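# Sort gauge pins against the master on the comparator

## Task

Compare each pin with the black-banded master pin. Any pin whose size is more than 0.005 mm below the master's goes into the reject tray, and every other pin goes into the job tray. The master must end up in neither tray and not resting on either tray's rim. A comparator reading only counts when the pin sits on the anvil with its side touching the backstop rod, the tip rests on the pin, and neither the pin nor the lifting lever is being held. Everything must stay put once the robot lets go. At the end, open the grippers and move the arms away.

## Robot and tools

Robot: two arms, left_arm and right_arm, mounted on opposite sides of the table and facing each other. left_arm's base is on the +y side. The names do not refer to the left or right side of any camera image.

World frame: origin at the table's centre, +z up, table surface at z = 0.020 m. All reported gripper poses and velocities use this frame. end_effector_position is in metres and sits between the finger pads, about 3-4 cm short of the fingertips. end_effector_quat_wxyz gives orientation. The gripper's fingers point along its own +x axis and close along its own y axis. Reported hand positions can be a little wrong, especially when the arm is stretched far.

execute_actions takes "actions", a list holding at most one item, plus an optional "pictures" flag.
- Empty list: sends nothing and returns the current state, with pictures.
- Motion: {"rows": [...], "steps": n}. There can be 1 to 15 rows, and n runs from 2 to 15 (default 15). Each step lasts 1/30 s and uses one row in turn; if rows run out, the last one repeats.
- Wait: {"steps": n} with no rows, n up to 300. It sends no command and returns once that many steps have passed since the previous result.
Pictures are included only for the empty list or when "pictures": true is given. A refused call moves nothing.

Every row has exactly 14 numbers covering both arms, even if only one arm moves. The first 7 are for left_arm: waist, shoulder, elbow, wrist pitch, wrist yaw, wrist roll, then opening. The last 7 are the same for right_arm. The joint values are absolute target angles in radians, in joint space, on the same scale as the Joint positions line. They are not offsets and not Cartesian positions. Stated ranges: waist -3.054 to 3.054, shoulder 0.000 to 3.142, elbow 0.000 to 2.356, wrist pitch -1.571 to 1.571, wrist yaw -1.571 to 1.571, wrist roll -3.142 to 3.142. The real ends may differ by up to 0.010 rad. The call is refused if a target goes more than 0.010 rad beyond a range end and also lies beyond the joint's current angle. Targets past a real end are cut off there, and the result may then report "joint sent to its limit". That notice can refer to an earlier action.

Opening is an absolute number from -1 to 1. +1 means fully open, a pad gap of 0.088 m. Empty fingers close fully at about -0.80, and going lower changes nothing. A full close takes at least about 0.5 s.

Motion limits: each step, a joint's target is held within a set lead of its measured angle. The lead is 0.211 rad for waist, shoulder and elbow, 0.213 for wrist pitch, 0.267 for wrist yaw and 0.228 for wrist roll. If the targets would move a gripper more than 70 mm from where it is now, all of that arm's targets are pulled back. Friction can leave joints short of their target, particularly at long reach, and tiny turns may not happen at all, so read Joint positions after each move. The arms keep heading for the last row sent while you think or wait, and stop once they settle or a step is HELD.

Result contents:
- The state line: pose and velocity for each arm.
- Joint positions and Joint velocities, one block per arm: six joints (rad, rad/s), then the pad gap (m, m/s).
- grip_measured: the measured opening on the command scale.
- grip_effort_n: gripper motor effort in newtons at the motor. Negative means closing. It is biased, saturates near 83 N, and never fully drops to zero when idle.
- Joint torques and External joint torques: noisy, and include friction and the weight of anything held.
- HELD: marks steps where a row was not fully sent.
- "joint command not followed": the clearance check changed or blocked targets.
- MOTOR HOT (50 °C and up) and OVER-TEMPERATURE FAULT (95 °C; the arm is held, and may lose power if it does not cool).
- TORQUE FAULT: a load limit was hit, and the arm freezes for 10 s.
Each result is taken 2 steps before its action ends.

Gripping: to hold something, command an opening a little below grip_measured. About 0.07 below gives a firm grip; a smaller margin gives a lighter one. Readings may be off by about 1 mm, and they read narrower while squeezing hard. Parts under about 3 mm wide get proportionally less force. Pads push roughly 34-49 N each and can spike on first contact.

Load limits (N m): waist 16.8, shoulder 20.8, elbow 20.8, wrist pitch 5.49, wrist yaw 5.47, wrist roll 5.13. A carried object's weight counts toward these. Holding loads heats the motors.

zoom_image: camera (cam_head_left, cam_head_right, cam_left_wrist, cam_right_wrist) and region [x0, y0, x1, y1] in that camera's pixels, measured from the top-left corner. The region can be at most 504 by 504. It magnifies the camera's latest image.

show_instructions: takes no arguments and shows the scene's reference pages (here an instrument sheet).

finished_scene: pass the number of the current scene.

Cameras: all four give 504x504 images. Calibration (K, distortion, T_world_to_cam) is provided for each. Wrist camera poses follow from joint readings, and every calibration carries small errors.

Avoid:
- knocking or placing anything off the table;
- dropping parts or letting them slip;
- slamming or shoving hard;
- letting the arms collide or press against each other;
- exceeding joint load limits;
- overheating motors.
Parts may occasionally be tugged or nudged by outside disturbances.

Each tool is called after "Request:" as name(argument=value, ...) on one line, values as JSON.

## Session

Request:
execute_actions(actions=[])

Request:
show_instructions()

Scene clock: 0.00 s of 9600.00 s.
left_arm: end_effector_position=(-0.1177, +0.1245, +0.3021) grip_measured=+1.000 grip_effort_n=n/a end_effector_quat_wxyz=(-0.618, +0.529, -0.580, +0.048) end_effector_velocity=(+0.002, +0.003, -0.001) end_effector_angular_velocity=(+0.016, -0.023, -0.004) | right_arm: end_effector_position=(-0.0125, -0.2413, +0.4123) grip_measured=+1.000 grip_effort_n=n/a end_effector_quat_wxyz=(+0.658, -0.497, -0.338, +0.454) end_effector_velocity=(+0.000, +0.001, -0.003) end_effector_angular_velocity=(-0.016, -0.030, +0.000)
Joint positions: left_arm=[-0.899  1.65   1.406 -0.842 -0.718 -2.781  0.088] | right_arm=[ 0.834  0.964  0.651  0.269  1.419 -1.247  0.088]
Joint velocities: left_arm=[-0.002 -0.002 -0.002 -0.022 -0.007  0.007  0.   ] | right_arm=[-0.007  0.002 -0.002 -0.022 -0.007 -0.007 -0.   ]
Joint torques (N m, as the arm reports them, + toward a larger angle): no reading
External joint torques (N m, as the arm's controller estimates them; a push from outside toward a larger angle lowers the number): no reading
Heat: left arm: hottest elbow 26 °C (+0.0 °C/min); right arm: hottest shoulder 25 °C (+0.0 °C/min).
camera_calibration (this result's frames):
cam_left_wrist: T_world_to_cam=[[0.567682, -0.455514, 0.685744, -0.0722614], [-0.820757, -0.377908, 0.42842, -0.141804], [0.0639966, -0.806035, -0.588397, 0.362705], [0, 0, 0, 1]] pos_world=[-0.0985769, 0.205848, 0.323719]
cam_right_wrist: T_world_to_cam=[[0.234975, -0.0501887, 0.970705, -0.395419], [0.73564, -0.643558, -0.211348, -0.0278519], [0.635312, 0.76375, -0.114299, 0.316299], [0, 0, 0, 1]] pos_world=[-0.0875463, -0.279344, 0.414101]

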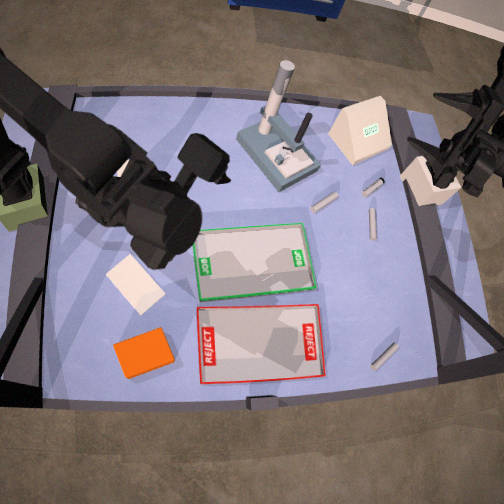

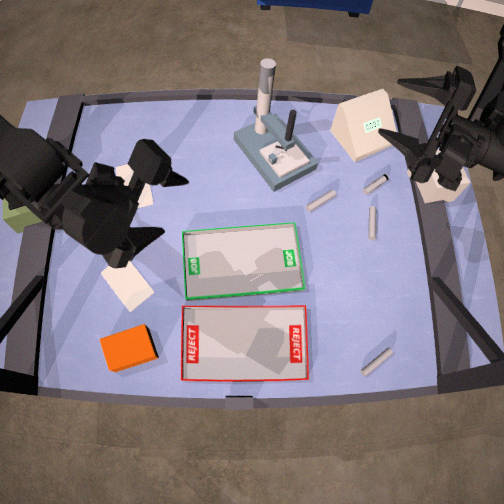

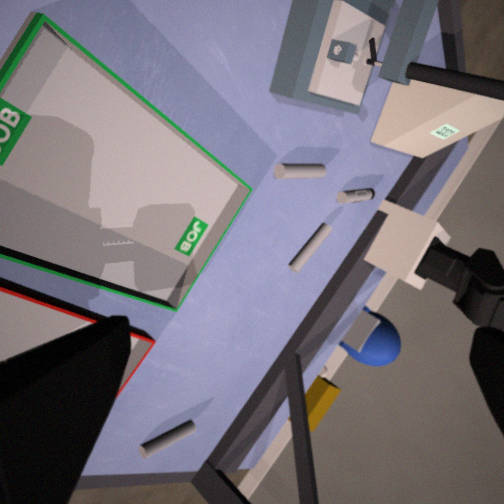

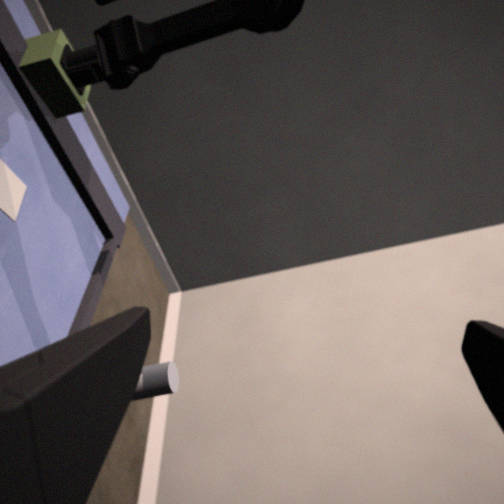

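Reference images for this scene: Instrument sheet page 1.

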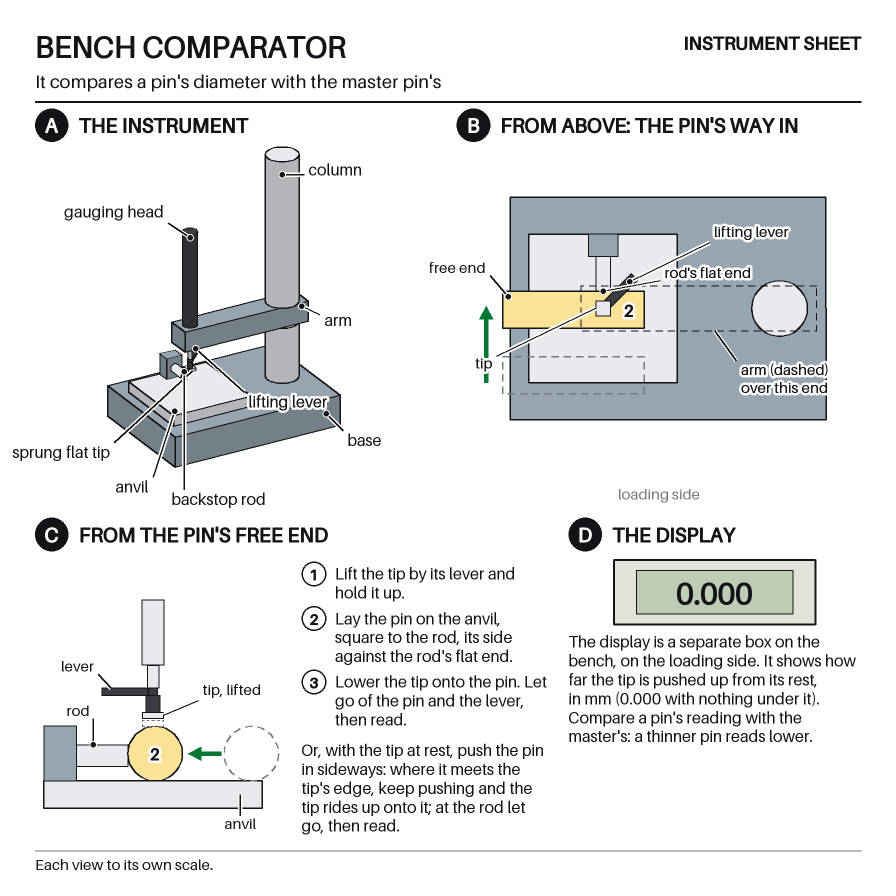

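Request:
execute_actions(actions=[{"rows":[[-0.899,1.65,1.406,-0.842,-0.718,-2.781,1,0.3,1.3,0.75,-0.978,0.106,-0.31,0]]}])

Request:
execute_actions(actions=[{"steps":25}])

Request:
execute_actions(actions=[{"rows":[[-0.899,1.65,1.406,-0.842,-0.718,-2.781,1,0.01,1.75,0.823,-0.978,0.106,-0.31,0]]}])

Request:
execute_actions(actions=[{"steps":15}], pictures=true)

Scene clock: 0.70 s of 9600.00 s.
left_arm: end_effector_position=(-0.1177, +0.1245, +0.3021) grip_measured=+1.000 grip_effort_n=0.7 end_effector_quat_wxyz=(-0.618, +0.529, -0.580, +0.048) end_effector_velocity=(-0.000, -0.000, +0.001) end_effector_angular_velocity=(-0.007, -0.006, -0.004) | right_arm: end_effector_position=(+0.0138, -0.1805, +0.2300) grip_measured=+0.015 grip_effort_n=-16.5 end_effector_quat_wxyz=(+0.494, -0.597, -0.041, +0.631) end_effector_velocity=(-0.114, -0.287, -0.322) end_effector_angular_velocity=(-2.020, +1.972, -0.244)
Joint positions: left_arm=[-0.899  1.65   1.406 -0.842 -0.718 -2.781  0.088] | right_arm=[ 0.313  1.291  0.736 -0.426  0.54  -0.499  0.04 ]
Joint velocities: left_arm=[-0.002 -0.002 -0.002  0.007 -0.007  0.007  0.   ] | right_arm=[-0.139  0.012  0.032 -1.722 -2.205  1.868 -0.008]
Joint torques (N m, as the arm reports them, + toward a larger angle): left_arm=[-0.07 -8.64  6.68  1.08 -0.44  0.05] | right_arm=[ 0.31 -3.05  8.23  0.6   0.1   0.24]
External joint torques (N m, as the arm's controller estimates them; a push from outside toward a larger angle lowers the number): left_arm=[-0.06 -1.66  0.27  0.12 -0.02  0.01] | right_arm=[-0.03  1.38  1.81 -0.61 -0.13  0.21]
Heat: left arm: hottest elbow 26 °C (+0.0 °C/min); right arm: hottest shoulder 25 °C (+0.0 °C/min).
Steps of this call (steps 1 to 8: nothing new was sent; steps 9 to 21: the first 13 steps of this action). Readings (joint positions):
9: left_arm=[-0.899 1.650 1.406 -0.842 -0.718 -2.781] | right_arm=[0.813 0.988 0.663 0.232 1.377 -1.204]
10: left_arm=[-0.899 1.650 1.406 -0.842 -0.718 -2.781] | right_arm=[0.755 1.027 0.692 0.182 1.305 -1.142]
12: left_arm=[-0.899 1.650 1.406 -0.842 -0.718 -2.781] | right_arm=[0.657 1.126 0.733 0.089 1.176 -1.040]
16: left_arm=[-0.899 1.650 1.406 -0.842 -0.718 -2.781] | right_arm=[0.457 1.258 0.735 -0.128 0.902 -0.815]
21: the state above

Scene clock: 1.53 s of 9600.00 s.
left_arm: end_effector_position=(-0.1177, +0.1245, +0.3021) grip_measured=+1.000 grip_effort_n=0.7 end_effector_quat_wxyz=(-0.618, +0.529, -0.580, +0.048) end_effector_velocity=(-0.001, +0.001, +0.000) end_effector_angular_velocity=(+0.008, -0.001, -0.011) | right_arm: end_effector_position=(+0.0133, -0.2963, +0.1766) grip_measured=+0.003 grip_effort_n=-17.4 end_effector_quat_wxyz=(+0.293, -0.672, +0.215, +0.646) end_effector_velocity=(+0.001, -0.002, -0.000) end_effector_angular_velocity=(-0.011, +0.002, +0.005)
Joint positions: left_arm=[-0.899  1.65   1.406 -0.842 -0.718 -2.781  0.088] | right_arm=[ 0.304  1.295  0.74  -0.975  0.109 -0.315  0.039]
Joint velocities: left_arm=[-0.002 -0.002  0.002 -0.007  0.007  0.007  0.   ] | right_arm=[-0.002 -0.002 -0.002 -0.007 -0.007 -0.007 -0.   ]
Joint torques (N m, as the arm reports them, + toward a larger angle): left_arm=[-0.06 -8.65  6.69  1.08 -0.43  0.06] | right_arm=[-0.36 -2.49  7.27 -0.06 -0.09  0.19]
External joint torques (N m, as the arm's controller estimates them; a push from outside toward a larger angle lowers the number): left_arm=[-0.1  -1.67  0.31  0.14 -0.02  0.02] | right_arm=[-0.35  1.02  1.71 -0.46 -0.14  0.19]
Heat: left arm: hottest shoulder 26 °C (+0.0 °C/min); right arm: hottest shoulder 25 °C (+0.0 °C/min).
Kept back: nothing.
Steps of this call (steps 1 to 2: the last 2 steps of your previous action; steps 3 to 25: the robot went on to your last target). Readings (joint positions):
1: left_arm=[-0.899 1.650 1.406 -0.842 -0.718 -2.781] | right_arm=[0.310 1.291 0.737 -0.485 0.465 -0.444]
2: left_arm=[-0.899 1.650 1.406 -0.842 -0.718 -2.781] | right_arm=[0.308 1.292 0.738 -0.544 0.390 -0.404]
4: left_arm=[-0.899 1.650 1.406 -0.842 -0.718 -2.781] | right_arm=[0.307 1.293 0.739 -0.663 0.250 -0.357]
8: left_arm=[-0.899 1.650 1.406 -0.842 -0.718 -2.781] | right_arm=[0.306 1.295 0.739 -0.884 0.140 -0.324]
25: the state above

Scene clock: 1.97 s of 9600.00 s.
left_arm: end_effector_position=(-0.1177, +0.1245, +0.3021) grip_measured=+1.000 grip_effort_n=0.7 end_effector_quat_wxyz=(-0.618, +0.529, -0.580, +0.048) end_effector_velocity=(-0.001, +0.002, +0.000) end_effector_angular_velocity=(-0.000, -0.005, +0.001) | right_arm: end_effector_position=(+0.0690, -0.2859, +0.1143) grip_measured=+0.003 grip_effort_n=-17.0 end_effector_quat_wxyz=(+0.278, -0.716, +0.394, +0.505) end_effector_velocity=(+0.003, -0.008, -0.010) end_effector_angular_velocity=(-0.068, +0.003, -0.036)
Joint positions: left_arm=[-0.899  1.65   1.406 -0.842 -0.718 -2.781  0.088] | right_arm=[ 0.016  1.735  0.819 -0.978  0.109 -0.313  0.039]
Joint velocities: left_arm=[-0.007 -0.002 -0.002 -0.007 -0.007 -0.007  0.   ] | right_arm=[-0.022  0.056 -0.002 -0.007 -0.022  0.007 -0.   ]
Joint torques (N m, as the arm reports them, + toward a larger angle): left_arm=[-0.08 -8.67  6.68  1.07 -0.44  0.06] | right_arm=[-0.29 -3.62  4.97 -0.48 -0.09  0.13]
External joint torques (N m, as the arm's controller estimates them; a push from outside toward a larger angle lowers the number): left_arm=[-0.08 -1.64  0.27  0.13 -0.02  0.02] | right_arm=[-0.3   1.62  1.   -0.22 -0.13  0.13]
Heat: left arm: hottest shoulder 26 °C (+0.0 °C/min); right arm: hottest shoulder 26 °C (+0.0 °C/min).
Steps of this call (steps 1 to 13: the first 13 steps of this action). Readings (joint positions):
1: left_arm=[-0.899 1.650 1.406 -0.842 -0.718 -2.781] | right_arm=[0.284 1.323 0.750 -0.985 0.097 -0.315]
2: left_arm=[-0.899 1.650 1.406 -0.842 -0.718 -2.781] | right_arm=[0.228 1.370 0.773 -0.988 0.096 -0.315]
4: left_arm=[-0.899 1.650 1.406 -0.842 -0.718 -2.781] | right_arm=[0.115 1.491 0.810 -0.966 0.105 -0.313]
8: left_arm=[-0.899 1.650 1.406 -0.842 -0.718 -2.781] | right_arm=[0.025 1.688 0.819 -0.976 0.110 -0.313]
13: the state above

Scene clock: 2.47 s of 9600.00 s.
left_arm: end_effector_position=(-0.1177, +0.1245, +0.3021) grip_measured=+1.000 grip_effort_n=0.7 end_effector_quat_wxyz=(-0.618, +0.529, -0.580, +0.048) end_effector_velocity=(+0.002, +0.003, -0.001) end_effector_angular_velocity=(+0.012, -0.013, +0.006) | right_arm: end_effector_position=(+0.0695, -0.2865, +0.1131) grip_measured=+0.003 grip_effort_n=-17.4 end_effector_quat_wxyz=(+0.276, -0.717, +0.396, +0.503) end_effector_velocity=(-0.000, -0.002, +0.001) end_effector_angular_velocity=(-0.013, +0.011, +0.016)
Joint positions: left_arm=[-0.899  1.65   1.406 -0.842 -0.718 -2.781  0.088] | right_arm=[ 0.014  1.742  0.819 -0.978  0.109 -0.313  0.039]
Joint velocities: left_arm=[-0.002 -0.002 -0.002 -0.022 -0.007 -0.007  0.   ] | right_arm=[-0.002 -0.002 -0.002 -0.007 -0.007 -0.022 -0.   ]
Joint torques (N m, as the arm reports them, + toward a larger angle): left_arm=[-0.06 -8.65  6.69  1.08 -0.43  0.05] | right_arm=[-0.35 -3.76  4.95 -0.49 -0.09  0.13]
External joint torques (N m, as the arm's controller estimates them; a push from outside toward a larger angle lowers the number): left_arm=[-0.07 -1.59  0.24  0.13 -0.01  0.01] | right_arm=[-0.35  1.51  0.95 -0.24 -0.14  0.13]
Heat: left arm: hottest shoulder 26 °C (+0.0 °C/min); right arm: hottest shoulder 26 °C (+0.0 °C/min).
Kept back: nothing.
Steps of this call (steps 1 to 2: the last 2 steps of your previous action; steps 3 to 15: the robot went on to your last target). Readings (joint positions):
1: left_arm=[-0.899 1.650 1.406 -0.842 -0.718 -2.781] | right_arm=[0.015 1.737 0.819 -0.978 0.109 -0.313]
2: left_arm=[-0.899 1.650 1.406 -0.842 -0.718 -2.781] | right_arm=[0.015 1.739 0.819 -0.978 0.109 -0.313]
4: left_arm=[-0.899 1.650 1.406 -0.842 -0.718 -2.781] | right_arm=[0.014 1.741 0.819 -0.978 0.109 -0.313]
8: left_arm=[-0.899 1.650 1.406 -0.842 -0.718 -2.781] | right_arm=[0.014 1.742 0.819 -0.978 0.109 -0.313]
15: the state above
All arms were judged still, so your last target was given up. Only a new action makes them travel on or press farther. Fingers that are still opening or closing keep moving.
camera_calibration (this result's frames):
cam_left_wrist: T_world_to_cam=[[0.567682, -0.455514, 0.685744, -0.0722614], [-0.820757, -0.377908, 0.42842, -0.141804], [0.0639966, -0.806035, -0.588397, 0.362705], [0, 0, 0, 1]] pos_world=[-0.0985769, 0.205848, 0.323719]
cam_right_wrist: T_world_to_cam=[[0.829507, 0.556672, -0.0451088, 0.120876], [0.453677, -0.624518, 0.635731, -0.251284], [0.325722, -0.547808, -0.770592, -0.0154587], [0, 0, 0, 1]] pos_world=[0.0187697, -0.232688, 0.15329]

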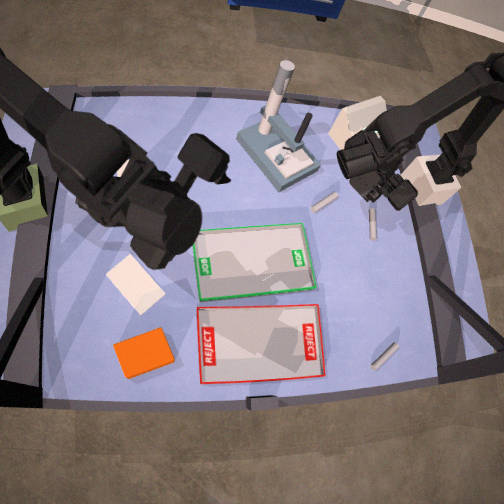

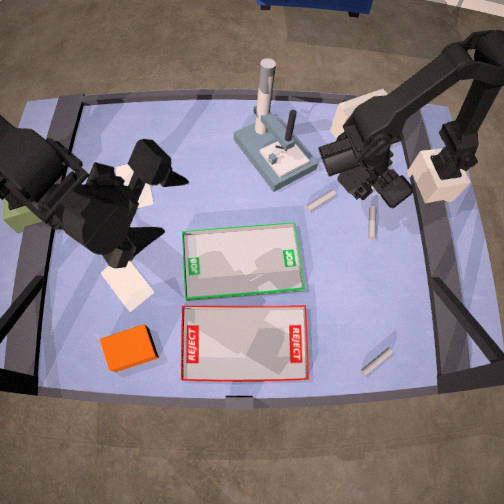

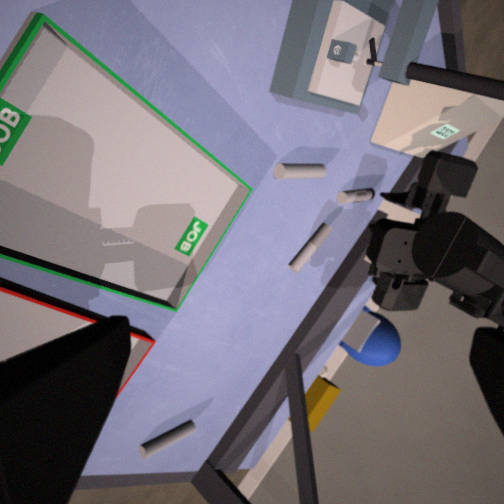

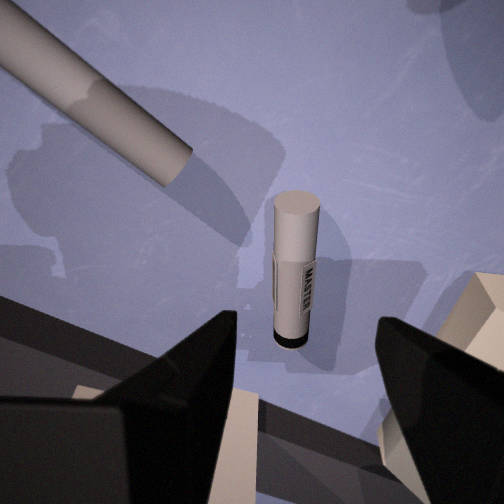

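Request:
execute_actions(actions=[{"rows":[[-0.899,1.65,1.406,-0.842,-0.718,-2.781,1,0.01,1.755,0.8,-0.95,0.12,-0.34,0],[-0.899,1.65,1.406,-0.842,-0.718,-2.781,1,0.01,1.765,0.785,-0.925,0.13,-0.37,0],[-0.899,1.65,1.406,-0.842,-0.718,-2.781,1,0.01,1.78,0.775,-0.9,0.13,-0.385,0],[-0.899,1.65,1.406,-0.842,-0.718,-2.781,1,0.01,1.795,0.765,-0.875,0.13,-0.385,0],[-0.899,1.65,1.406,-0.842,-0.718,-2.781,1,0.01,1.81,0.757,-0.85,0.13,-0.385,0],[-0.899,1.65,1.406,-0.842,-0.718,-2.781,1,0.01,1.825,0.75,-0.825,0.13,-0.385,0],[-0.899,1.65,1.406,-0.842,-0.718,-2.781,1,0.01,1.84,0.742,-0.8,0.13,-0.385,0],[-0.899,1.65,1.406,-0.842,-0.718,-2.781,1,0.01,1.855,0.735,-0.78,0.13,-0.385,0],[-0.899,1.65,1.406,-0.842,-0.718,-2.781,1,0.01,1.87,0.728,-0.76,0.13,-0.385,0],[-0.899,1.65,1.406,-0.842,-0.718,-2.781,1,0.01,1.882,0.723,-0.74,0.13,-0.385,0],[-0.899,1.65,1.406,-0.842,-0.718,-2.781,1,0.01,1.892,0.72,-0.728,0.13,-0.385,0]]}])

Request:
execute_actions(actions=[{"steps":8}], pictures=true)

Scene clock: 3.10 s of 9600.00 s.
left_arm: end_effector_position=(-0.1177, +0.1245, +0.3021) grip_measured=+1.000 grip_effort_n=0.7 end_effector_quat_wxyz=(-0.618, +0.529, -0.580, +0.048) end_effector_velocity=(+0.001, +0.001, -0.002) end_effector_angular_velocity=(+0.004, -0.008, +0.006) | right_arm: end_effector_position=(+0.0729, -0.2890, +0.0665) grip_measured=+0.003 grip_effort_n=-17.0 end_effector_quat_wxyz=(+0.258, -0.729, +0.372, +0.514) end_effector_velocity=(+0.009, -0.029, -0.054) end_effector_angular_velocity=(-0.110, -0.026, +0.016)
Joint positions: left_arm=[-0.899  1.65   1.406 -0.842 -0.718 -2.781  0.088] | right_arm=[ 0.013  1.873  0.733 -0.753  0.127 -0.38   0.039]
Joint velocities: left_arm=[-0.002  0.002 -0.002 -0.007 -0.007 -0.007  0.   ] | right_arm=[-0.007  0.198 -0.095  0.183  0.007 -0.022 -0.   ]
Joint torques (N m, as the arm reports them, + toward a larger angle): left_arm=[-0.05 -8.66  6.69  1.08 -0.43  0.06] | right_arm=[-0.35 -4.46  3.03 -0.32  0.17 -0.17]
External joint torques (N m, as the arm's controller estimates them; a push from outside toward a larger angle lowers the number): left_arm=[-0.02 -1.69  0.31  0.14 -0.02  0.02] | right_arm=[-0.32  1.59 -0.53 -0.09  0.1  -0.17]
Heat: left arm: hottest elbow 27 °C (+0.0 °C/min); right arm: hottest shoulder 26 °C (+0.0 °C/min).
Steps of this call (steps 1 to 6: nothing new was sent; steps 7 to 19: the first 13 steps of this action). Readings (joint positions):
7: left_arm=[-0.899 1.650 1.406 -0.842 -0.718 -2.781] | right_arm=[0.014 1.743 0.818 -0.976 0.109 -0.315]
8: left_arm=[-0.899 1.650 1.406 -0.842 -0.718 -2.781] | right_arm=[0.014 1.744 0.814 -0.964 0.111 -0.326]
10: left_arm=[-0.899 1.650 1.406 -0.842 -0.718 -2.781] | right_arm=[0.013 1.757 0.801 -0.927 0.120 -0.353]
14: left_arm=[-0.899 1.650 1.406 -0.842 -0.718 -2.781] | right_arm=[0.013 1.811 0.764 -0.840 0.125 -0.374]
19: the state above

Scene clock: 3.37 s of 9600.00 s.
left_arm: end_effector_position=(-0.1177, +0.1245, +0.3021) grip_measured=+1.000 grip_effort_n=1.2 end_effector_quat_wxyz=(-0.618, +0.529, -0.580, +0.048) end_effector_velocity=(-0.001, +0.002, +0.000) end_effector_angular_velocity=(-0.000, -0.005, +0.001) | right_arm: end_effector_position=(+0.0728, -0.2886, +0.0628) grip_measured=+0.003 grip_effort_n=-17.4 end_effector_quat_wxyz=(+0.259, -0.728, +0.370, +0.515) end_effector_velocity=(+0.000, -0.001, -0.002) end_effector_angular_velocity=(-0.003, +0.004, -0.017)
Joint positions: left_arm=[-0.899  1.65   1.406 -0.842 -0.718 -2.781  0.088] | right_arm=[ 0.013  1.884  0.728 -0.732  0.127 -0.38   0.039]
Joint velocities: left_arm=[-0.007 -0.002 -0.002 -0.007 -0.007 -0.007  0.   ] | right_arm=[-0.007  0.007 -0.002  0.007 -0.007  0.007 -0.   ]
Joint torques (N m, as the arm reports them, + toward a larger angle): left_arm=[-0.08 -8.64  6.69  1.08 -0.44  0.06] | right_arm=[-0.35 -3.92  2.67 -0.3   0.16 -0.19]
External joint torques (N m, as the arm's controller estimates them; a push from outside toward a larger angle lowers the number): left_arm=[-0.08 -1.55  0.23  0.13 -0.02  0.02] | right_arm=[-0.33  1.55 -0.42 -0.05  0.11 -0.19]
Heat: left arm: hottest elbow 27 °C (+0.0 °C/min); right arm: hottest shoulder 26 °C (+0.0 °C/min).
Kept back: nothing.
Steps of this call (steps 1 to 2: the last 2 steps of your previous action; steps 3 to 8: the robot went on to your last target). Readings (joint positions):
1: left_arm=[-0.899 1.650 1.406 -0.842 -0.718 -2.781] | right_arm=[0.013 1.878 0.730 -0.746 0.127 -0.380]
2: left_arm=[-0.899 1.650 1.406 -0.842 -0.718 -2.781] | right_arm=[0.013 1.881 0.728 -0.742 0.127 -0.380]
4: left_arm=[-0.899 1.650 1.406 -0.842 -0.718 -2.781] | right_arm=[0.013 1.883 0.728 -0.736 0.127 -0.380]
8: the state above
camera_calibration (this result's frames):
cam_left_wrist: T_world_to_cam=[[0.567682, -0.455514, 0.685744, -0.0722614], [-0.820757, -0.377908, 0.42842, -0.141804], [0.0639966, -0.806035, -0.588397, 0.362705], [0, 0, 0, 1]] pos_world=[-0.0985769, 0.205848, 0.323719]
cam_right_wrist: T_world_to_cam=[[0.788959, 0.612652, -0.0469192, 0.136224], [0.499212, -0.594605, 0.630263, -0.216406], [0.358234, -0.520675, -0.774962, -0.0507283], [0, 0, 0, 1]] pos_world=[0.01873, -0.238547, 0.103472]

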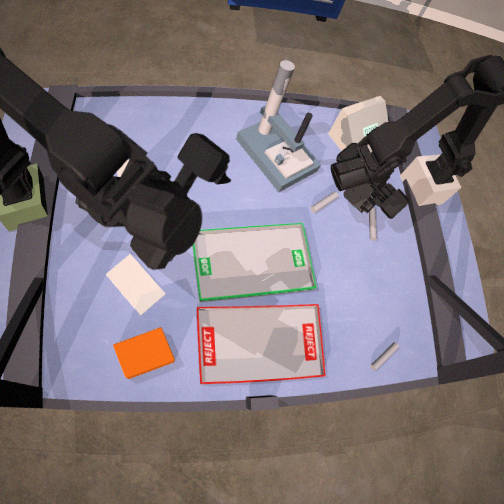

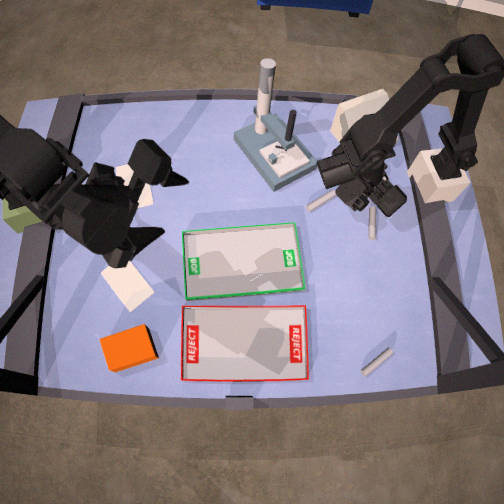

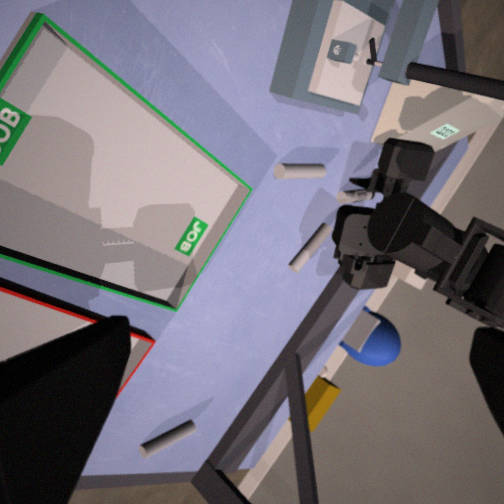

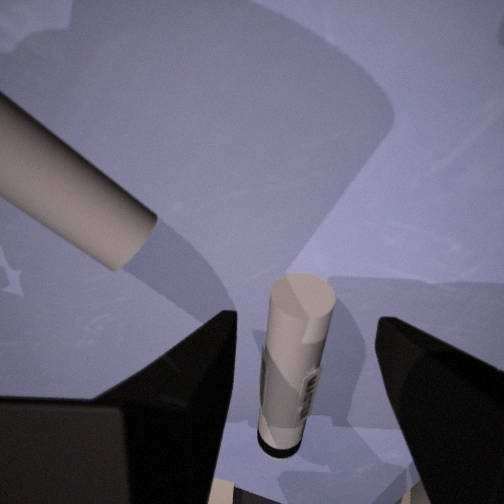

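Request:
execute_actions(actions=[{"rows":[[-0.899,1.65,1.406,-0.842,-0.718,-2.781,1,0.018,1.885,0.71,-0.72,0.13,-0.375,-0.05],[-0.899,1.65,1.406,-0.842,-0.718,-2.781,1,0.018,1.88,0.7,-0.71,0.13,-0.375,-0.1],[-0.899,1.65,1.406,-0.842,-0.718,-2.781,1,0.018,1.878,0.693,-0.705,0.13,-0.375,-0.2],[-0.899,1.65,1.406,-0.842,-0.718,-2.781,1,0.018,1.878,0.693,-0.705,0.13,-0.375,-0.3]],"steps":12}], pictures=true)

Scene clock: 3.80 s of 9600.00 s.
left_arm: end_effector_position=(-0.1177, +0.1245, +0.3021) grip_measured=+1.000 grip_effort_n=0.7 end_effector_quat_wxyz=(-0.618, +0.529, -0.580, +0.048) end_effector_velocity=(+0.003, +0.001, +0.000) end_effector_angular_velocity=(+0.004, -0.014, +0.001) | right_arm: end_effector_position=(+0.0741, -0.2947, +0.0588) grip_measured=-0.279 grip_effort_n=-17.4 end_effector_quat_wxyz=(+0.258, -0.729, +0.371, +0.514) end_effector_velocity=(-0.002, -0.000, -0.001) end_effector_angular_velocity=(-0.001, +0.009, +0.007)
Joint positions: left_arm=[-0.899  1.65   1.406 -0.842 -0.718 -2.781  0.088] | right_arm=[ 0.014  1.884  0.701 -0.708  0.127 -0.38   0.025]
Joint velocities: left_arm=[ 0.002 -0.002 -0.002 -0.007 -0.007  0.007  0.   ] | right_arm=[ 0.002  0.002 -0.002  0.007 -0.007 -0.007 -0.01 ]
Joint torques (N m, as the arm reports them, + toward a larger angle): left_arm=[-0.06 -8.65  6.67  1.08 -0.43  0.06] | right_arm=[ 0.44 -5.37  2.52 -0.31  0.16  0.19]
External joint torques (N m, as the arm's controller estimates them; a push from outside toward a larger angle lowers the number): left_arm=[-0.11 -1.61  0.26  0.14 -0.01  0.01] | right_arm=[ 0.44 -0.03 -0.47 -0.05  0.1   0.19]
Heat: left arm: hottest elbow 27 °C (+0.0 °C/min); right arm: hottest shoulder 26 °C (+0.0 °C/min).
Steps of this call (steps 1 to 3: the robot went on to your last target; steps 4 to 13: the first 10 steps of this action). Readings (joint positions):
4: left_arm=[-0.899 1.650 1.406 -0.842 -0.718 -2.781] | right_arm=[0.013 1.884 0.726 -0.729 0.127 -0.380]
5: left_arm=[-0.899 1.650 1.406 -0.842 -0.718 -2.781] | right_arm=[0.013 1.884 0.723 -0.724 0.127 -0.380]
7: left_arm=[-0.899 1.650 1.406 -0.842 -0.718 -2.781] | right_arm=[0.013 1.884 0.713 -0.715 0.127 -0.380]
11: left_arm=[-0.899 1.650 1.406 -0.842 -0.718 -2.781] | right_arm=[0.014 1.884 0.701 -0.710 0.127 -0.380]
13: the state above
camera_calibration (this result's frames):
cam_left_wrist: T_world_to_cam=[[0.567682, -0.455514, 0.685744, -0.0722614], [-0.820757, -0.377908, 0.42842, -0.141804], [0.0639966, -0.806035, -0.588397, 0.362705], [0, 0, 0, 1]] pos_world=[-0.0985769, 0.205848, 0.323719]
cam_right_wrist: T_world_to_cam=[[0.788984, 0.612517, -0.0482443, 0.138785], [0.498551, -0.592333, 0.632921, -0.217646], [0.359098, -0.523416, -0.772712, -0.0584039], [0, 0, 0, 1]] pos_world=[0.019981, -0.244497, 0.0993188]

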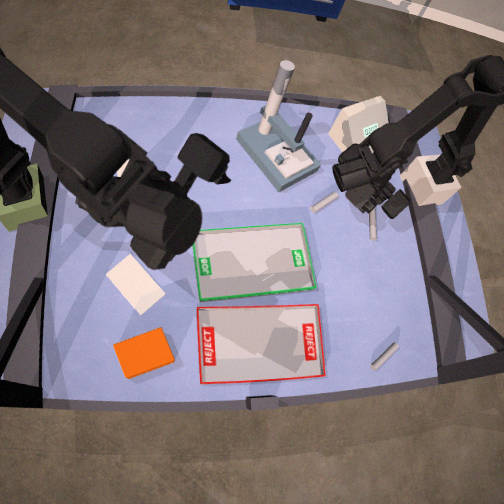

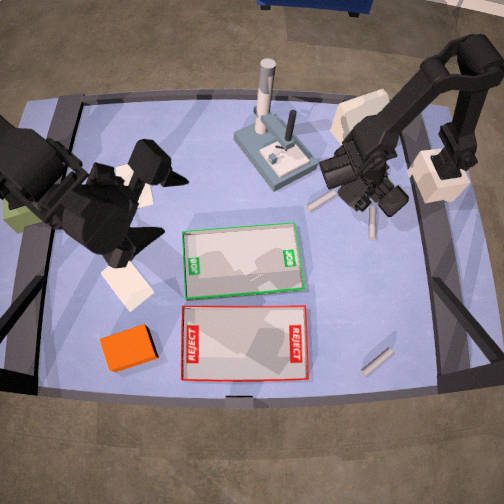

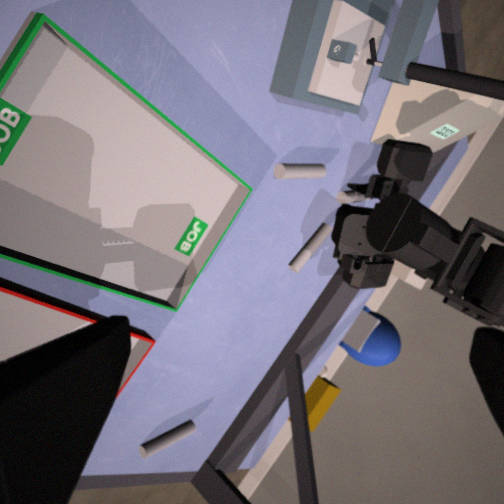

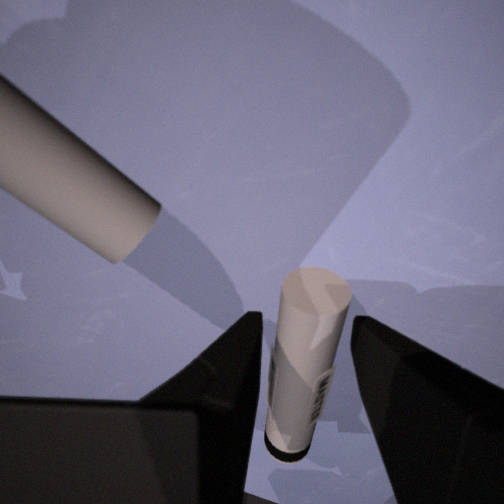

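Request:
execute_actions(actions=[{"rows":[[-0.899,1.65,1.406,-0.842,-0.718,-2.781,1,0.018,1.878,0.693,-0.705,0.13,-0.36,-0.38],[-0.899,1.65,1.406,-0.842,-0.718,-2.781,1,0.018,1.878,0.693,-0.705,0.13,-0.35,-0.42],[-0.899,1.65,1.406,-0.842,-0.718,-2.781,1,0.018,1.878,0.693,-0.705,0.13,-0.35,-0.46],[-0.899,1.65,1.406,-0.842,-0.718,-2.781,1,0.018,1.878,0.693,-0.705,0.13,-0.35,-0.5],[-0.899,1.65,1.406,-0.842,-0.718,-2.781,1,0.018,1.878,0.693,-0.705,0.13,-0.35,-0.54],[-0.899,1.65,1.406,-0.842,-0.718,-2.781,1,0.018,1.878,0.693,-0.705,0.13,-0.35,-0.6]],"steps":12}])

Request:
execute_actions(actions=[{"rows":[[-0.899,1.65,1.406,-0.842,-0.718,-2.781,1,0.018,1.865,0.71,-0.725,0.13,-0.35,-0.6],[-0.899,1.65,1.406,-0.842,-0.718,-2.781,1,0.018,1.85,0.72,-0.74,0.13,-0.35,-0.6],[-0.899,1.65,1.406,-0.842,-0.718,-2.781,1,0.018,1.83,0.73,-0.76,0.13,-0.35,-0.6],[-0.899,1.65,1.406,-0.842,-0.718,-2.781,1,0.03,1.81,0.74,-0.78,0.13,-0.37,-0.6],[-0.899,1.65,1.406,-0.842,-0.718,-2.781,1,0.04,1.78,0.75,-0.79,0.13,-0.4,-0.6],[-0.899,1.65,1.406,-0.842,-0.718,-2.781,1,0.06,1.75,0.76,-0.8,0.14,-0.44,-0.6],[-0.899,1.65,1.406,-0.842,-0.718,-2.781,1,0.08,1.72,0.77,-0.8,0.15,-0.49,-0.6],[-0.899,1.65,1.406,-0.842,-0.718,-2.781,1,0.1,1.69,0.78,-0.79,0.16,-0.54,-0.6],[-0.899,1.65,1.406,-0.842,-0.718,-2.781,1,0.12,1.66,0.79,-0.78,0.18,-0.6,-0.6],[-0.899,1.65,1.406,-0.842,-0.718,-2.781,1,0.14,1.63,0.795,-0.76,0.2,-0.66,-0.6],[-0.899,1.65,1.406,-0.842,-0.718,-2.781,1,0.15,1.61,0.795,-0.74,0.22,-0.72,-0.6],[-0.899,1.65,1.406,-0.842,-0.718,-2.781,1,0.15,1.595,0.795,-0.72,0.24,-0.78,-0.6],[-0.899,1.65,1.406,-0.842,-0.718,-2.781,1,0.15,1.595,0.795,-0.69,0.26,-0.84,-0.6],[-0.899,1.65,1.406,-0.842,-0.718,-2.781,1,0.15,1.595,0.795,-0.66,0.28,-0.9,-0.6],[-0.899,1.65,1.406,-0.842,-0.718,-2.781,1,0.15,1.595,0.795,-0.61,0.315,-2.068,-0.6]]}])

Request:
execute_actions(actions=[{"steps":18}])

Request:
execute_actions(actions=[{"rows":[[-0.899,1.65,1.406,-0.842,-0.718,-2.781,1,0.11,1.595,0.795,-0.61,0.315,-2.068,-0.6],[-0.899,1.65,1.406,-0.842,-0.718,-2.781,1,0.07,1.595,0.795,-0.61,0.315,-2.068,-0.6],[-0.899,1.65,1.406,-0.842,-0.718,-2.781,1,0.03,1.595,0.795,-0.61,0.315,-2.068,-0.6],[-0.899,1.65,1.406,-0.842,-0.718,-2.781,1,-0.01,1.595,0.795,-0.61,0.315,-2.068,-0.6],[-0.899,1.65,1.406,-0.842,-0.718,-2.781,1,-0.05,1.595,0.795,-0.61,0.315,-2.068,-0.6],[-0.899,1.65,1.406,-0.842,-0.718,-2.781,1,-0.09,1.595,0.795,-0.61,0.315,-2.068,-0.6],[-0.899,1.65,1.406,-0.842,-0.718,-2.781,1,-0.135,1.595,0.795,-0.61,0.315,-2.068,-0.6]]}], pictures=true)

Scene clock: 4.60 s of 9600.00 s.
left_arm: end_effector_position=(-0.1177, +0.1245, +0.3021) grip_measured=+1.000 grip_effort_n=0.7 end_effector_quat_wxyz=(-0.618, +0.529, -0.580, +0.048) end_effector_velocity=(+0.001, +0.001, +0.002) end_effector_angular_velocity=(-0.004, -0.002, +0.006) | right_arm: end_effector_position=(+0.0740, -0.2945, +0.0590) grip_measured=-0.520 grip_effort_n=-83.5 end_effector_quat_wxyz=(+0.267, -0.725, +0.377, +0.510) end_effector_velocity=(-0.003, -0.001, -0.000) end_effector_angular_velocity=(+0.001, +0.024, -0.002)
Joint positions: left_arm=[-0.899  1.65   1.406 -0.842 -0.718 -2.781  0.088] | right_arm=[ 0.015  1.883  0.7   -0.708  0.127 -0.356  0.014]
Joint velocities: left_arm=[-0.002 -0.002  0.002 -0.007 -0.007 -0.007  0.   ] | right_arm=[-0.002 -0.007 -0.007  0.007 -0.022 -0.007 -0.   ]
Joint torques (N m, as the arm reports them, + toward a larger angle): left_arm=[-0.06 -8.65  6.7   1.08 -0.44  0.06] | right_arm=[ 0.41 -5.12  2.61 -0.29  0.15  0.2 ]
External joint torques (N m, as the arm's controller estimates them; a push from outside toward a larger angle lowers the number): left_arm=[-0.06 -1.6   0.27  0.13 -0.02  0.02] | right_arm=[ 0.42  0.25 -0.45 -0.08  0.1   0.2 ]
Heat: left arm: hottest elbow 27 °C (+0.0 °C/min); right arm: hottest shoulder 26 °C (+0.0 °C/min).
Steps of this call (steps 1 to 2: the last 2 steps of your previous action; steps 3 to 14: the robot went on to your last target; steps 15 to 24: the first 10 steps of this action). Readings (joint positions):
15: left_arm=[-0.899 1.650 1.406 -0.842 -0.718 -2.781] | right_arm=[0.015 1.884 0.701 -0.708 0.127 -0.377]
16: left_arm=[-0.899 1.650 1.406 -0.842 -0.718 -2.781] | right_arm=[0.015 1.884 0.701 -0.708 0.127 -0.371]
18: left_arm=[-0.899 1.650 1.406 -0.842 -0.718 -2.781] | right_arm=[0.015 1.884 0.701 -0.708 0.127 -0.362]
22: left_arm=[-0.899 1.650 1.406 -0.842 -0.718 -2.781] | right_arm=[0.015 1.883 0.700 -0.708 0.127 -0.356]
24: the state above

Scene clock: 5.10 s of 9600.00 s.
left_arm: end_effector_position=(-0.1177, +0.1245, +0.3021) grip_measured=+1.000 grip_effort_n=0.7 end_effector_quat_wxyz=(-0.618, +0.529, -0.580, +0.048) end_effector_velocity=(+0.003, +0.001, +0.000) end_effector_angular_velocity=(-0.010, +0.015, +0.030) | right_arm: end_effector_position=(+0.0442, -0.2405, +0.1207) grip_measured=-0.520 grip_effort_n=-83.5 end_effector_quat_wxyz=(+0.218, -0.743, +0.148, +0.615) end_effector_velocity=(-0.066, +0.221, +0.166) end_effector_angular_velocity=(+1.012, -0.126, +1.891)
Joint positions: left_arm=[-0.899  1.65   1.406 -0.842 -0.718 -2.781  0.088] | right_arm=[ 0.133  1.638  0.783 -0.739  0.206 -0.69   0.014]
Joint velocities: left_arm=[ 0.002 -0.002 -0.002 -0.007 -0.007 -0.037  0.   ] | right_arm=[ 0.252 -0.569  0.144  0.535  0.505 -1.663 -0.   ]
Joint torques (N m, as the arm reports them, + toward a larger angle): left_arm=[-0.05 -8.65  6.71  1.08 -0.43  0.05] | right_arm=[-0.49 -4.14  5.42 -0.01  0.39 -0.15]
External joint torques (N m, as the arm's controller estimates them; a push from outside toward a larger angle lowers the number): left_arm=[-0.12 -1.64  0.31  0.13 -0.01  0.01] | right_arm=[ 0.09 -0.12  1.5  -0.2   0.22 -0.17]
Heat: left arm: hottest elbow 27 °C (+11.8 °C/min); right arm: hottest shoulder 26 °C (+11.8 °C/min).
Steps of this call (steps 1 to 2: the last 2 steps of your previous action; steps 3 to 15: the first 13 steps of this action). Readings (joint positions):
3: left_arm=[-0.899 1.650 1.406 -0.842 -0.718 -2.781] | right_arm=[0.015 1.881 0.700 -0.708 0.127 -0.355]
4: left_arm=[-0.899 1.650 1.406 -0.842 -0.718 -2.781] | right_arm=[0.015 1.878 0.701 -0.711 0.127 -0.355]
6: left_arm=[-0.899 1.650 1.406 -0.842 -0.718 -2.781] | right_arm=[0.015 1.860 0.709 -0.740 0.127 -0.355]
10: left_arm=[-0.899 1.650 1.406 -0.842 -0.718 -2.781] | right_arm=[0.052 1.772 0.740 -0.782 0.140 -0.442]
15: the state above

Scene clock: 5.70 s of 9600.00 s.
left_arm: end_effector_position=(-0.1177, +0.1245, +0.3021) grip_measured=+1.000 grip_effort_n=0.7 end_effector_quat_wxyz=(-0.618, +0.529, -0.580, +0.048) end_effector_velocity=(+0.002, +0.003, -0.001) end_effector_angular_velocity=(+0.002, +0.006, +0.025) | right_arm: end_effector_position=(+0.0436, -0.2060, +0.1355) grip_measured=-0.520 grip_effort_n=-83.5 end_effector_quat_wxyz=(+0.144, +0.773, +0.257, -0.562) end_effector_velocity=(+0.002, -0.005, -0.001) end_effector_angular_velocity=(-0.474, -0.450, +1.802)
Joint positions: left_arm=[-0.899  1.65   1.406 -0.842 -0.718 -2.781  0.088] | right_arm=[ 0.146  1.605  0.79  -0.613  0.309 -1.813  0.014]
Joint velocities: left_arm=[-0.002 -0.002 -0.002 -0.022 -0.007 -0.037  0.   ] | right_arm=[-0.002 -0.002 -0.002 -0.022 -0.007 -1.912  0.   ]
Joint torques (N m, as the arm reports them, + toward a larger angle): left_arm=[-0.08 -8.65  6.69  1.07 -0.44  0.06] | right_arm=[ 0.45 -5.68  6.22  0.35  0.38 -0.18]
External joint torques (N m, as the arm's controller estimates them; a push from outside toward a larger angle lowers the number): left_arm=[-0.08 -1.62  0.28  0.13 -0.02  0.02] | right_arm=[ 0.46 -0.33  1.15 -0.15  0.21 -0.18]
Heat: left arm: hottest elbow 27 °C (+10.5 °C/min); right arm: hottest shoulder 26 °C (+10.5 °C/min).
Kept back: nothing.
Steps of this call (steps 1 to 2: the last 2 steps of your previous action; steps 3 to 18: the robot went on to your last target). Readings (joint positions):
1: left_arm=[-0.899 1.650 1.406 -0.842 -0.718 -2.781] | right_arm=[0.139 1.622 0.786 -0.718 0.225 -0.747]
2: left_arm=[-0.899 1.650 1.406 -0.842 -0.718 -2.781] | right_arm=[0.143 1.613 0.788 -0.691 0.247 -0.808]
4: left_arm=[-0.899 1.650 1.406 -0.842 -0.718 -2.781] | right_arm=[0.144 1.607 0.789 -0.646 0.283 -0.934]
8: left_arm=[-0.899 1.650 1.406 -0.842 -0.718 -2.781] | right_arm=[0.145 1.605 0.790 -0.622 0.303 -1.183]
18: the state above

Scene clock: 6.13 s of 9600.00 s.
left_arm: end_effector_position=(-0.1177, +0.1245, +0.3021) grip_measured=+1.000 grip_effort_n=0.7 end_effector_quat_wxyz=(-0.618, +0.529, -0.580, +0.048) end_effector_velocity=(+0.002, +0.003, -0.001) end_effector_angular_velocity=(+0.016, -0.023, -0.004) | right_arm: end_effector_position=(+0.1196, -0.2013, +0.1359) grip_measured=-0.520 grip_effort_n=-83.5 end_effector_quat_wxyz=(+0.165, +0.789, +0.219, -0.551) end_effector_velocity=(+0.005, -0.006, -0.002) end_effector_angular_velocity=(-0.035, +0.014, +0.011)
Joint positions: left_arm=[-0.899  1.65   1.406 -0.842 -0.718 -2.781  0.088] | right_arm=[-0.128  1.605  0.79  -0.612  0.317 -2.061  0.014]
Joint velocities: left_arm=[-0.002 -0.002 -0.002 -0.022 -0.007  0.007  0.   ] | right_arm=[-0.027 -0.002 -0.002 -0.022 -0.022 -0.037 -0.   ]
Joint torques (N m, as the arm reports them, + toward a larger angle): left_arm=[-0.05 -8.62  6.69  1.08 -0.44  0.06] | right_arm=[-0.13 -5.66  6.11  0.28  0.12 -0.17]
External joint torques (N m, as the arm's controller estimates them; a push from outside toward a larger angle lowers the number): left_arm=[-0.1  -1.6   0.3   0.15 -0.01  0.02] | right_arm=[-0.2  -0.32  1.02 -0.22 -0.03 -0.16]
Heat: left arm: hottest elbow 27 °C (+9.8 °C/min); right arm: hottest shoulder 26 °C (+9.8 °C/min).
Steps of this call (steps 1 to 13: the first 13 steps of this action). Readings (joint positions):
1: left_arm=[-0.899 1.650 1.406 -0.842 -0.718 -2.781] | right_arm=[0.145 1.605 0.790 -0.613 0.309 -1.876]
2: left_arm=[-0.899 1.650 1.406 -0.842 -0.718 -2.781] | right_arm=[0.135 1.605 0.790 -0.613 0.308 -1.931]
4: left_arm=[-0.899 1.650 1.406 -0.842 -0.718 -2.781] | right_arm=[0.086 1.605 0.790 -0.612 0.308 -2.001]
8: left_arm=[-0.899 1.650 1.406 -0.842 -0.718 -2.781] | right_arm=[-0.066 1.605 0.790 -0.612 0.312 -2.049]
13: the state above
camera_calibration (this result's frames):
cam_left_wrist: T_world_to_cam=[[0.567682, -0.455514, 0.685744, -0.0722614], [-0.820757, -0.377908, 0.42842, -0.141804], [0.0639966, -0.806035, -0.588397, 0.362705], [0, 0, 0, 1]] pos_world=[-0.0985769, 0.205848, 0.323719]
cam_right_wrist: T_world_to_cam=[[-0.5488, 0.833633, -0.0622482, 0.255918], [0.623739, 0.457922, 0.633449, -0.0373988], [0.556568, 0.30881, -0.771277, 0.177349], [0, 0, 0, 1]] pos_world=[0.0650681, -0.250983, 0.176406]

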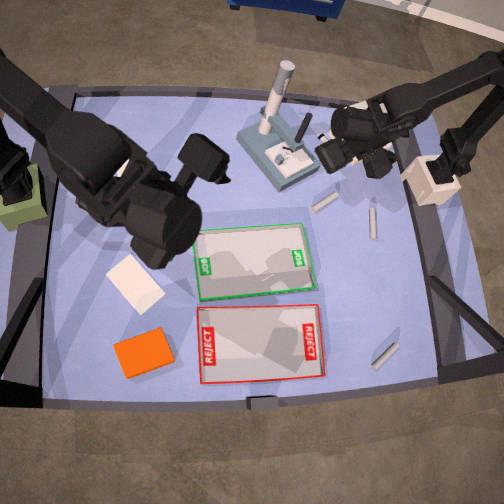

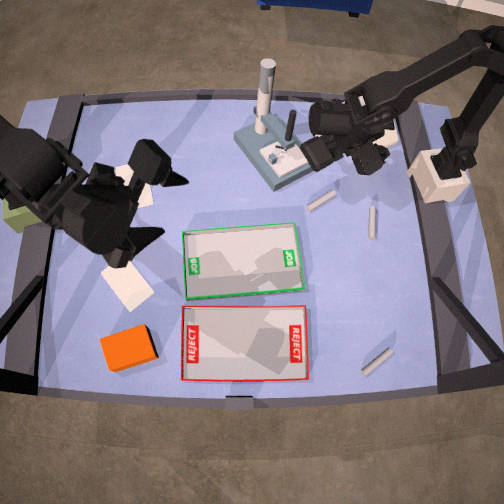

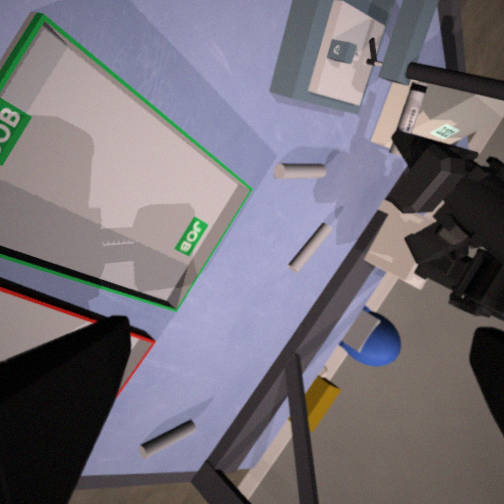

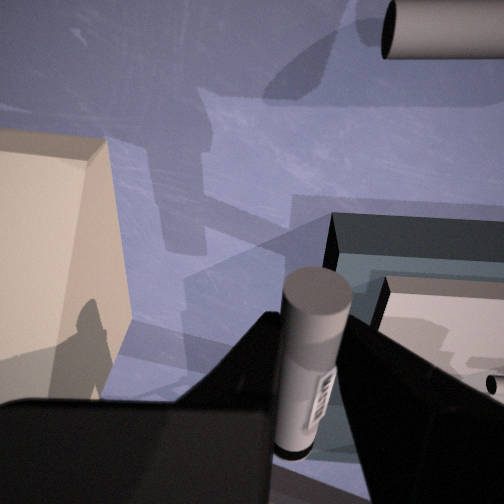

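Request:
execute_actions(actions=[{"rows":[[-0.899,1.65,1.406,-0.842,-0.718,-2.781,1,-0.125,1.622,0.81,-0.598,0.315,-2.06,-0.6],[-0.899,1.65,1.406,-0.842,-0.718,-2.781,1,-0.115,1.649,0.825,-0.585,0.315,-2.05,-0.6],[-0.899,1.65,1.406,-0.842,-0.718,-2.781,1,-0.108,1.675,0.84,-0.573,0.315,-2.04,-0.6],[-0.899,1.65,1.406,-0.842,-0.718,-2.781,1,-0.108,1.702,0.855,-0.56,0.315,-2.03,-0.6],[-0.899,1.65,1.406,-0.842,-0.718,-2.781,1,-0.108,1.728,0.87,-0.548,0.315,-2.03,-0.6],[-0.899,1.65,1.406,-0.842,-0.718,-2.781,1,-0.108,1.755,0.885,-0.536,0.315,-2.03,-0.6],[-0.899,1.65,1.406,-0.842,-0.718,-2.781,1,-0.108,1.78,0.9,-0.523,0.315,-2.03,-0.6],[-0.899,1.65,1.406,-0.842,-0.718,-2.781,1,-0.108,1.805,0.915,-0.511,0.315,-2.03,-0.6],[-0.899,1.65,1.406,-0.842,-0.718,-2.781,1,-0.108,1.83,0.93,-0.5,0.315,-2.03,-0.6],[-0.899,1.65,1.406,-0.842,-0.718,-2.781,1,-0.108,1.845,0.944,-0.492,0.315,-2.03,-0.6],[-0.899,1.65,1.406,-0.842,-0.718,-2.781,1,-0.108,1.855,0.944,-0.488,0.315,-2.03,-0.6],[-0.899,1.65,1.406,-0.842,-0.718,-2.781,1,-0.108,1.862,0.944,-0.485,0.315,-2.03,-0.6]]}])

Request:
execute_actions(actions=[{"steps":8}], pictures=true)

Scene clock: 6.80 s of 9600.00 s.
left_arm: end_effector_position=(-0.1177, +0.1245, +0.3021) grip_measured=+1.000 grip_effort_n=0.7 end_effector_quat_wxyz=(-0.618, +0.529, -0.580, +0.048) end_effector_velocity=(+0.001, +0.002, +0.000) end_effector_angular_velocity=(-0.000, -0.005, +0.006) | right_arm: end_effector_position=(+0.1093, -0.1514, +0.1080) grip_measured=-0.520 grip_effort_n=-83.5 end_effector_quat_wxyz=(+0.151, +0.789, +0.224, -0.552) end_effector_velocity=(-0.006, +0.034, -0.056) end_effector_angular_velocity=(-0.085, +0.012, +0.008)
Joint positions: left_arm=[-0.899  1.65   1.406 -0.842 -0.718 -2.781  0.088] | right_arm=[-0.111  1.834  0.923 -0.497  0.315 -2.035  0.014]
Joint velocities: left_arm=[-0.002 -0.002 -0.002 -0.007 -0.007 -0.007  0.   ] | right_arm=[-0.002  0.3    0.139  0.081 -0.022 -0.007 -0.   ]
Joint torques (N m, as the arm reports them, + toward a larger angle): left_arm=[-0.07 -8.66  6.68  1.09 -0.43  0.05] | right_arm=[ 0.4  -5.69  6.24  0.23  0.17  0.19]
External joint torques (N m, as the arm's controller estimates them; a push from outside toward a larger angle lowers the number): left_arm=[-0.03 -1.64  0.28  0.14 -0.02  0.01] | right_arm=[ 0.44  1.65  1.54 -0.18 -0.01  0.2 ]
Heat: left arm: hottest elbow 27 °C (+8.8 °C/min); right arm: hottest shoulder 26 °C (+8.8 °C/min).
Steps of this call (steps 1 to 2: the last 2 steps of your previous action; steps 3 to 7: the robot went on to your last target; steps 8 to 20: the first 13 steps of this action). Readings (joint positions):
8: left_arm=[-0.899 1.650 1.406 -0.842 -0.718 -2.781] | right_arm=[-0.131 1.605 0.790 -0.612 0.316 -2.064]
9: left_arm=[-0.899 1.650 1.406 -0.842 -0.718 -2.781] | right_arm=[-0.130 1.611 0.793 -0.609 0.316 -2.064]
11: left_arm=[-0.899 1.650 1.406 -0.842 -0.718 -2.781] | right_arm=[-0.123 1.641 0.811 -0.590 0.316 -2.053]
15: left_arm=[-0.899 1.650 1.406 -0.842 -0.718 -2.781] | right_arm=[-0.112 1.736 0.867 -0.544 0.315 -2.039]
20: the state above

Scene clock: 7.07 s of 9600.00 s.
left_arm: end_effector_position=(-0.1177, +0.1245, +0.3021) grip_measured=+1.000 grip_effort_n=0.7 end_effector_quat_wxyz=(-0.618, +0.529, -0.580, +0.048) end_effector_velocity=(-0.003, -0.002, +0.001) end_effector_angular_velocity=(-0.012, +0.013, -0.011) | right_arm: end_effector_position=(+0.1089, -0.1485, +0.1048) grip_measured=-0.520 grip_effort_n=-83.5 end_effector_quat_wxyz=(+0.151, +0.789, +0.223, -0.552) end_effector_velocity=(-0.002, +0.002, -0.001) end_effector_angular_velocity=(-0.010, +0.005, +0.010)
Joint positions: left_arm=[-0.899  1.65   1.406 -0.842 -0.718 -2.781  0.088] | right_arm=[-0.111  1.852  0.933 -0.489  0.315 -2.034  0.014]
Joint velocities: left_arm=[-0.002 -0.002 -0.002  0.022  0.007  0.007  0.   ] | right_arm=[ 0.002  0.012  0.012 -0.007 -0.007 -0.007 -0.   ]
Joint torques (N m, as the arm reports them, + toward a larger angle): left_arm=[-0.08 -8.65  6.67  1.08 -0.44  0.05] | right_arm=[ 0.37 -5.2   6.37  0.39  0.17  0.15]
External joint torques (N m, as the arm's controller estimates them; a push from outside toward a larger angle lowers the number): left_arm=[-0.06 -1.61  0.21  0.11 -0.02  0.01] | right_arm=[ 0.34  1.64  1.7  -0.1   0.01  0.16]
Heat: left arm: hottest elbow 27 °C (+8.5 °C/min); right arm: hottest shoulder 26 °C (+8.5 °C/min).
Kept back: nothing.
Steps of this call (steps 1 to 2: the last 2 steps of your previous action; steps 3 to 8: the robot went on to your last target). Readings (joint positions):
1: left_arm=[-0.899 1.650 1.406 -0.842 -0.718 -2.781] | right_arm=[-0.111 1.842 0.926 -0.495 0.315 -2.035]
2: left_arm=[-0.899 1.650 1.406 -0.842 -0.718 -2.781] | right_arm=[-0.111 1.847 0.928 -0.494 0.315 -2.035]
4: left_arm=[-0.899 1.650 1.406 -0.842 -0.718 -2.781] | right_arm=[-0.111 1.851 0.929 -0.493 0.315 -2.034]
8: the state above
camera_calibration (this result's frames):
cam_left_wrist: T_world_to_cam=[[0.567682, -0.455514, 0.685744, -0.0722614], [-0.820757, -0.377908, 0.42842, -0.141804], [0.0639966, -0.806035, -0.588397, 0.362705], [0, 0, 0, 1]] pos_world=[-0.0985769, 0.205848, 0.323719]
cam_right_wrist: T_world_to_cam=[[-0.54255, 0.839276, -0.0354284, 0.201385], [0.632721, 0.436037, 0.63995, -0.0401119], [0.552543, 0.324788, -0.7676, 0.14548], [0, 0, 0, 1]] pos_world=[0.054257, -0.198777, 0.144475]

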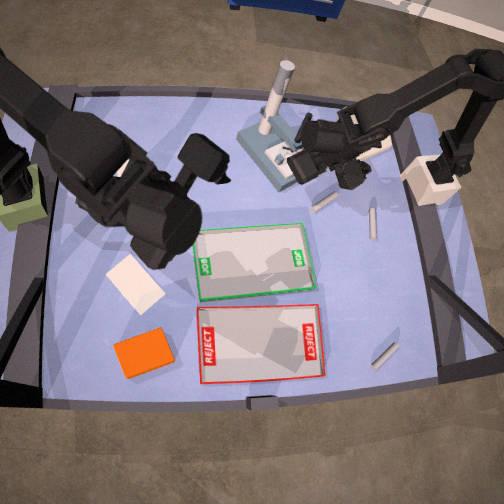

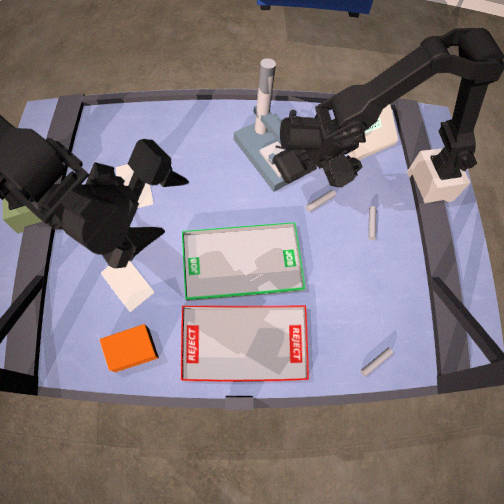

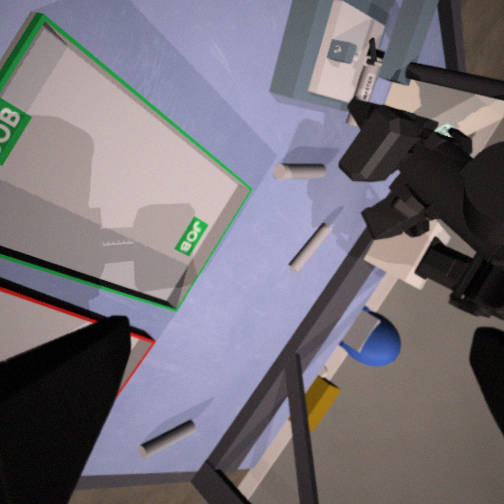

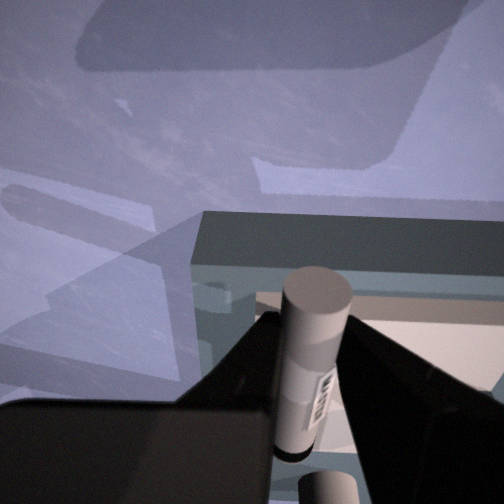

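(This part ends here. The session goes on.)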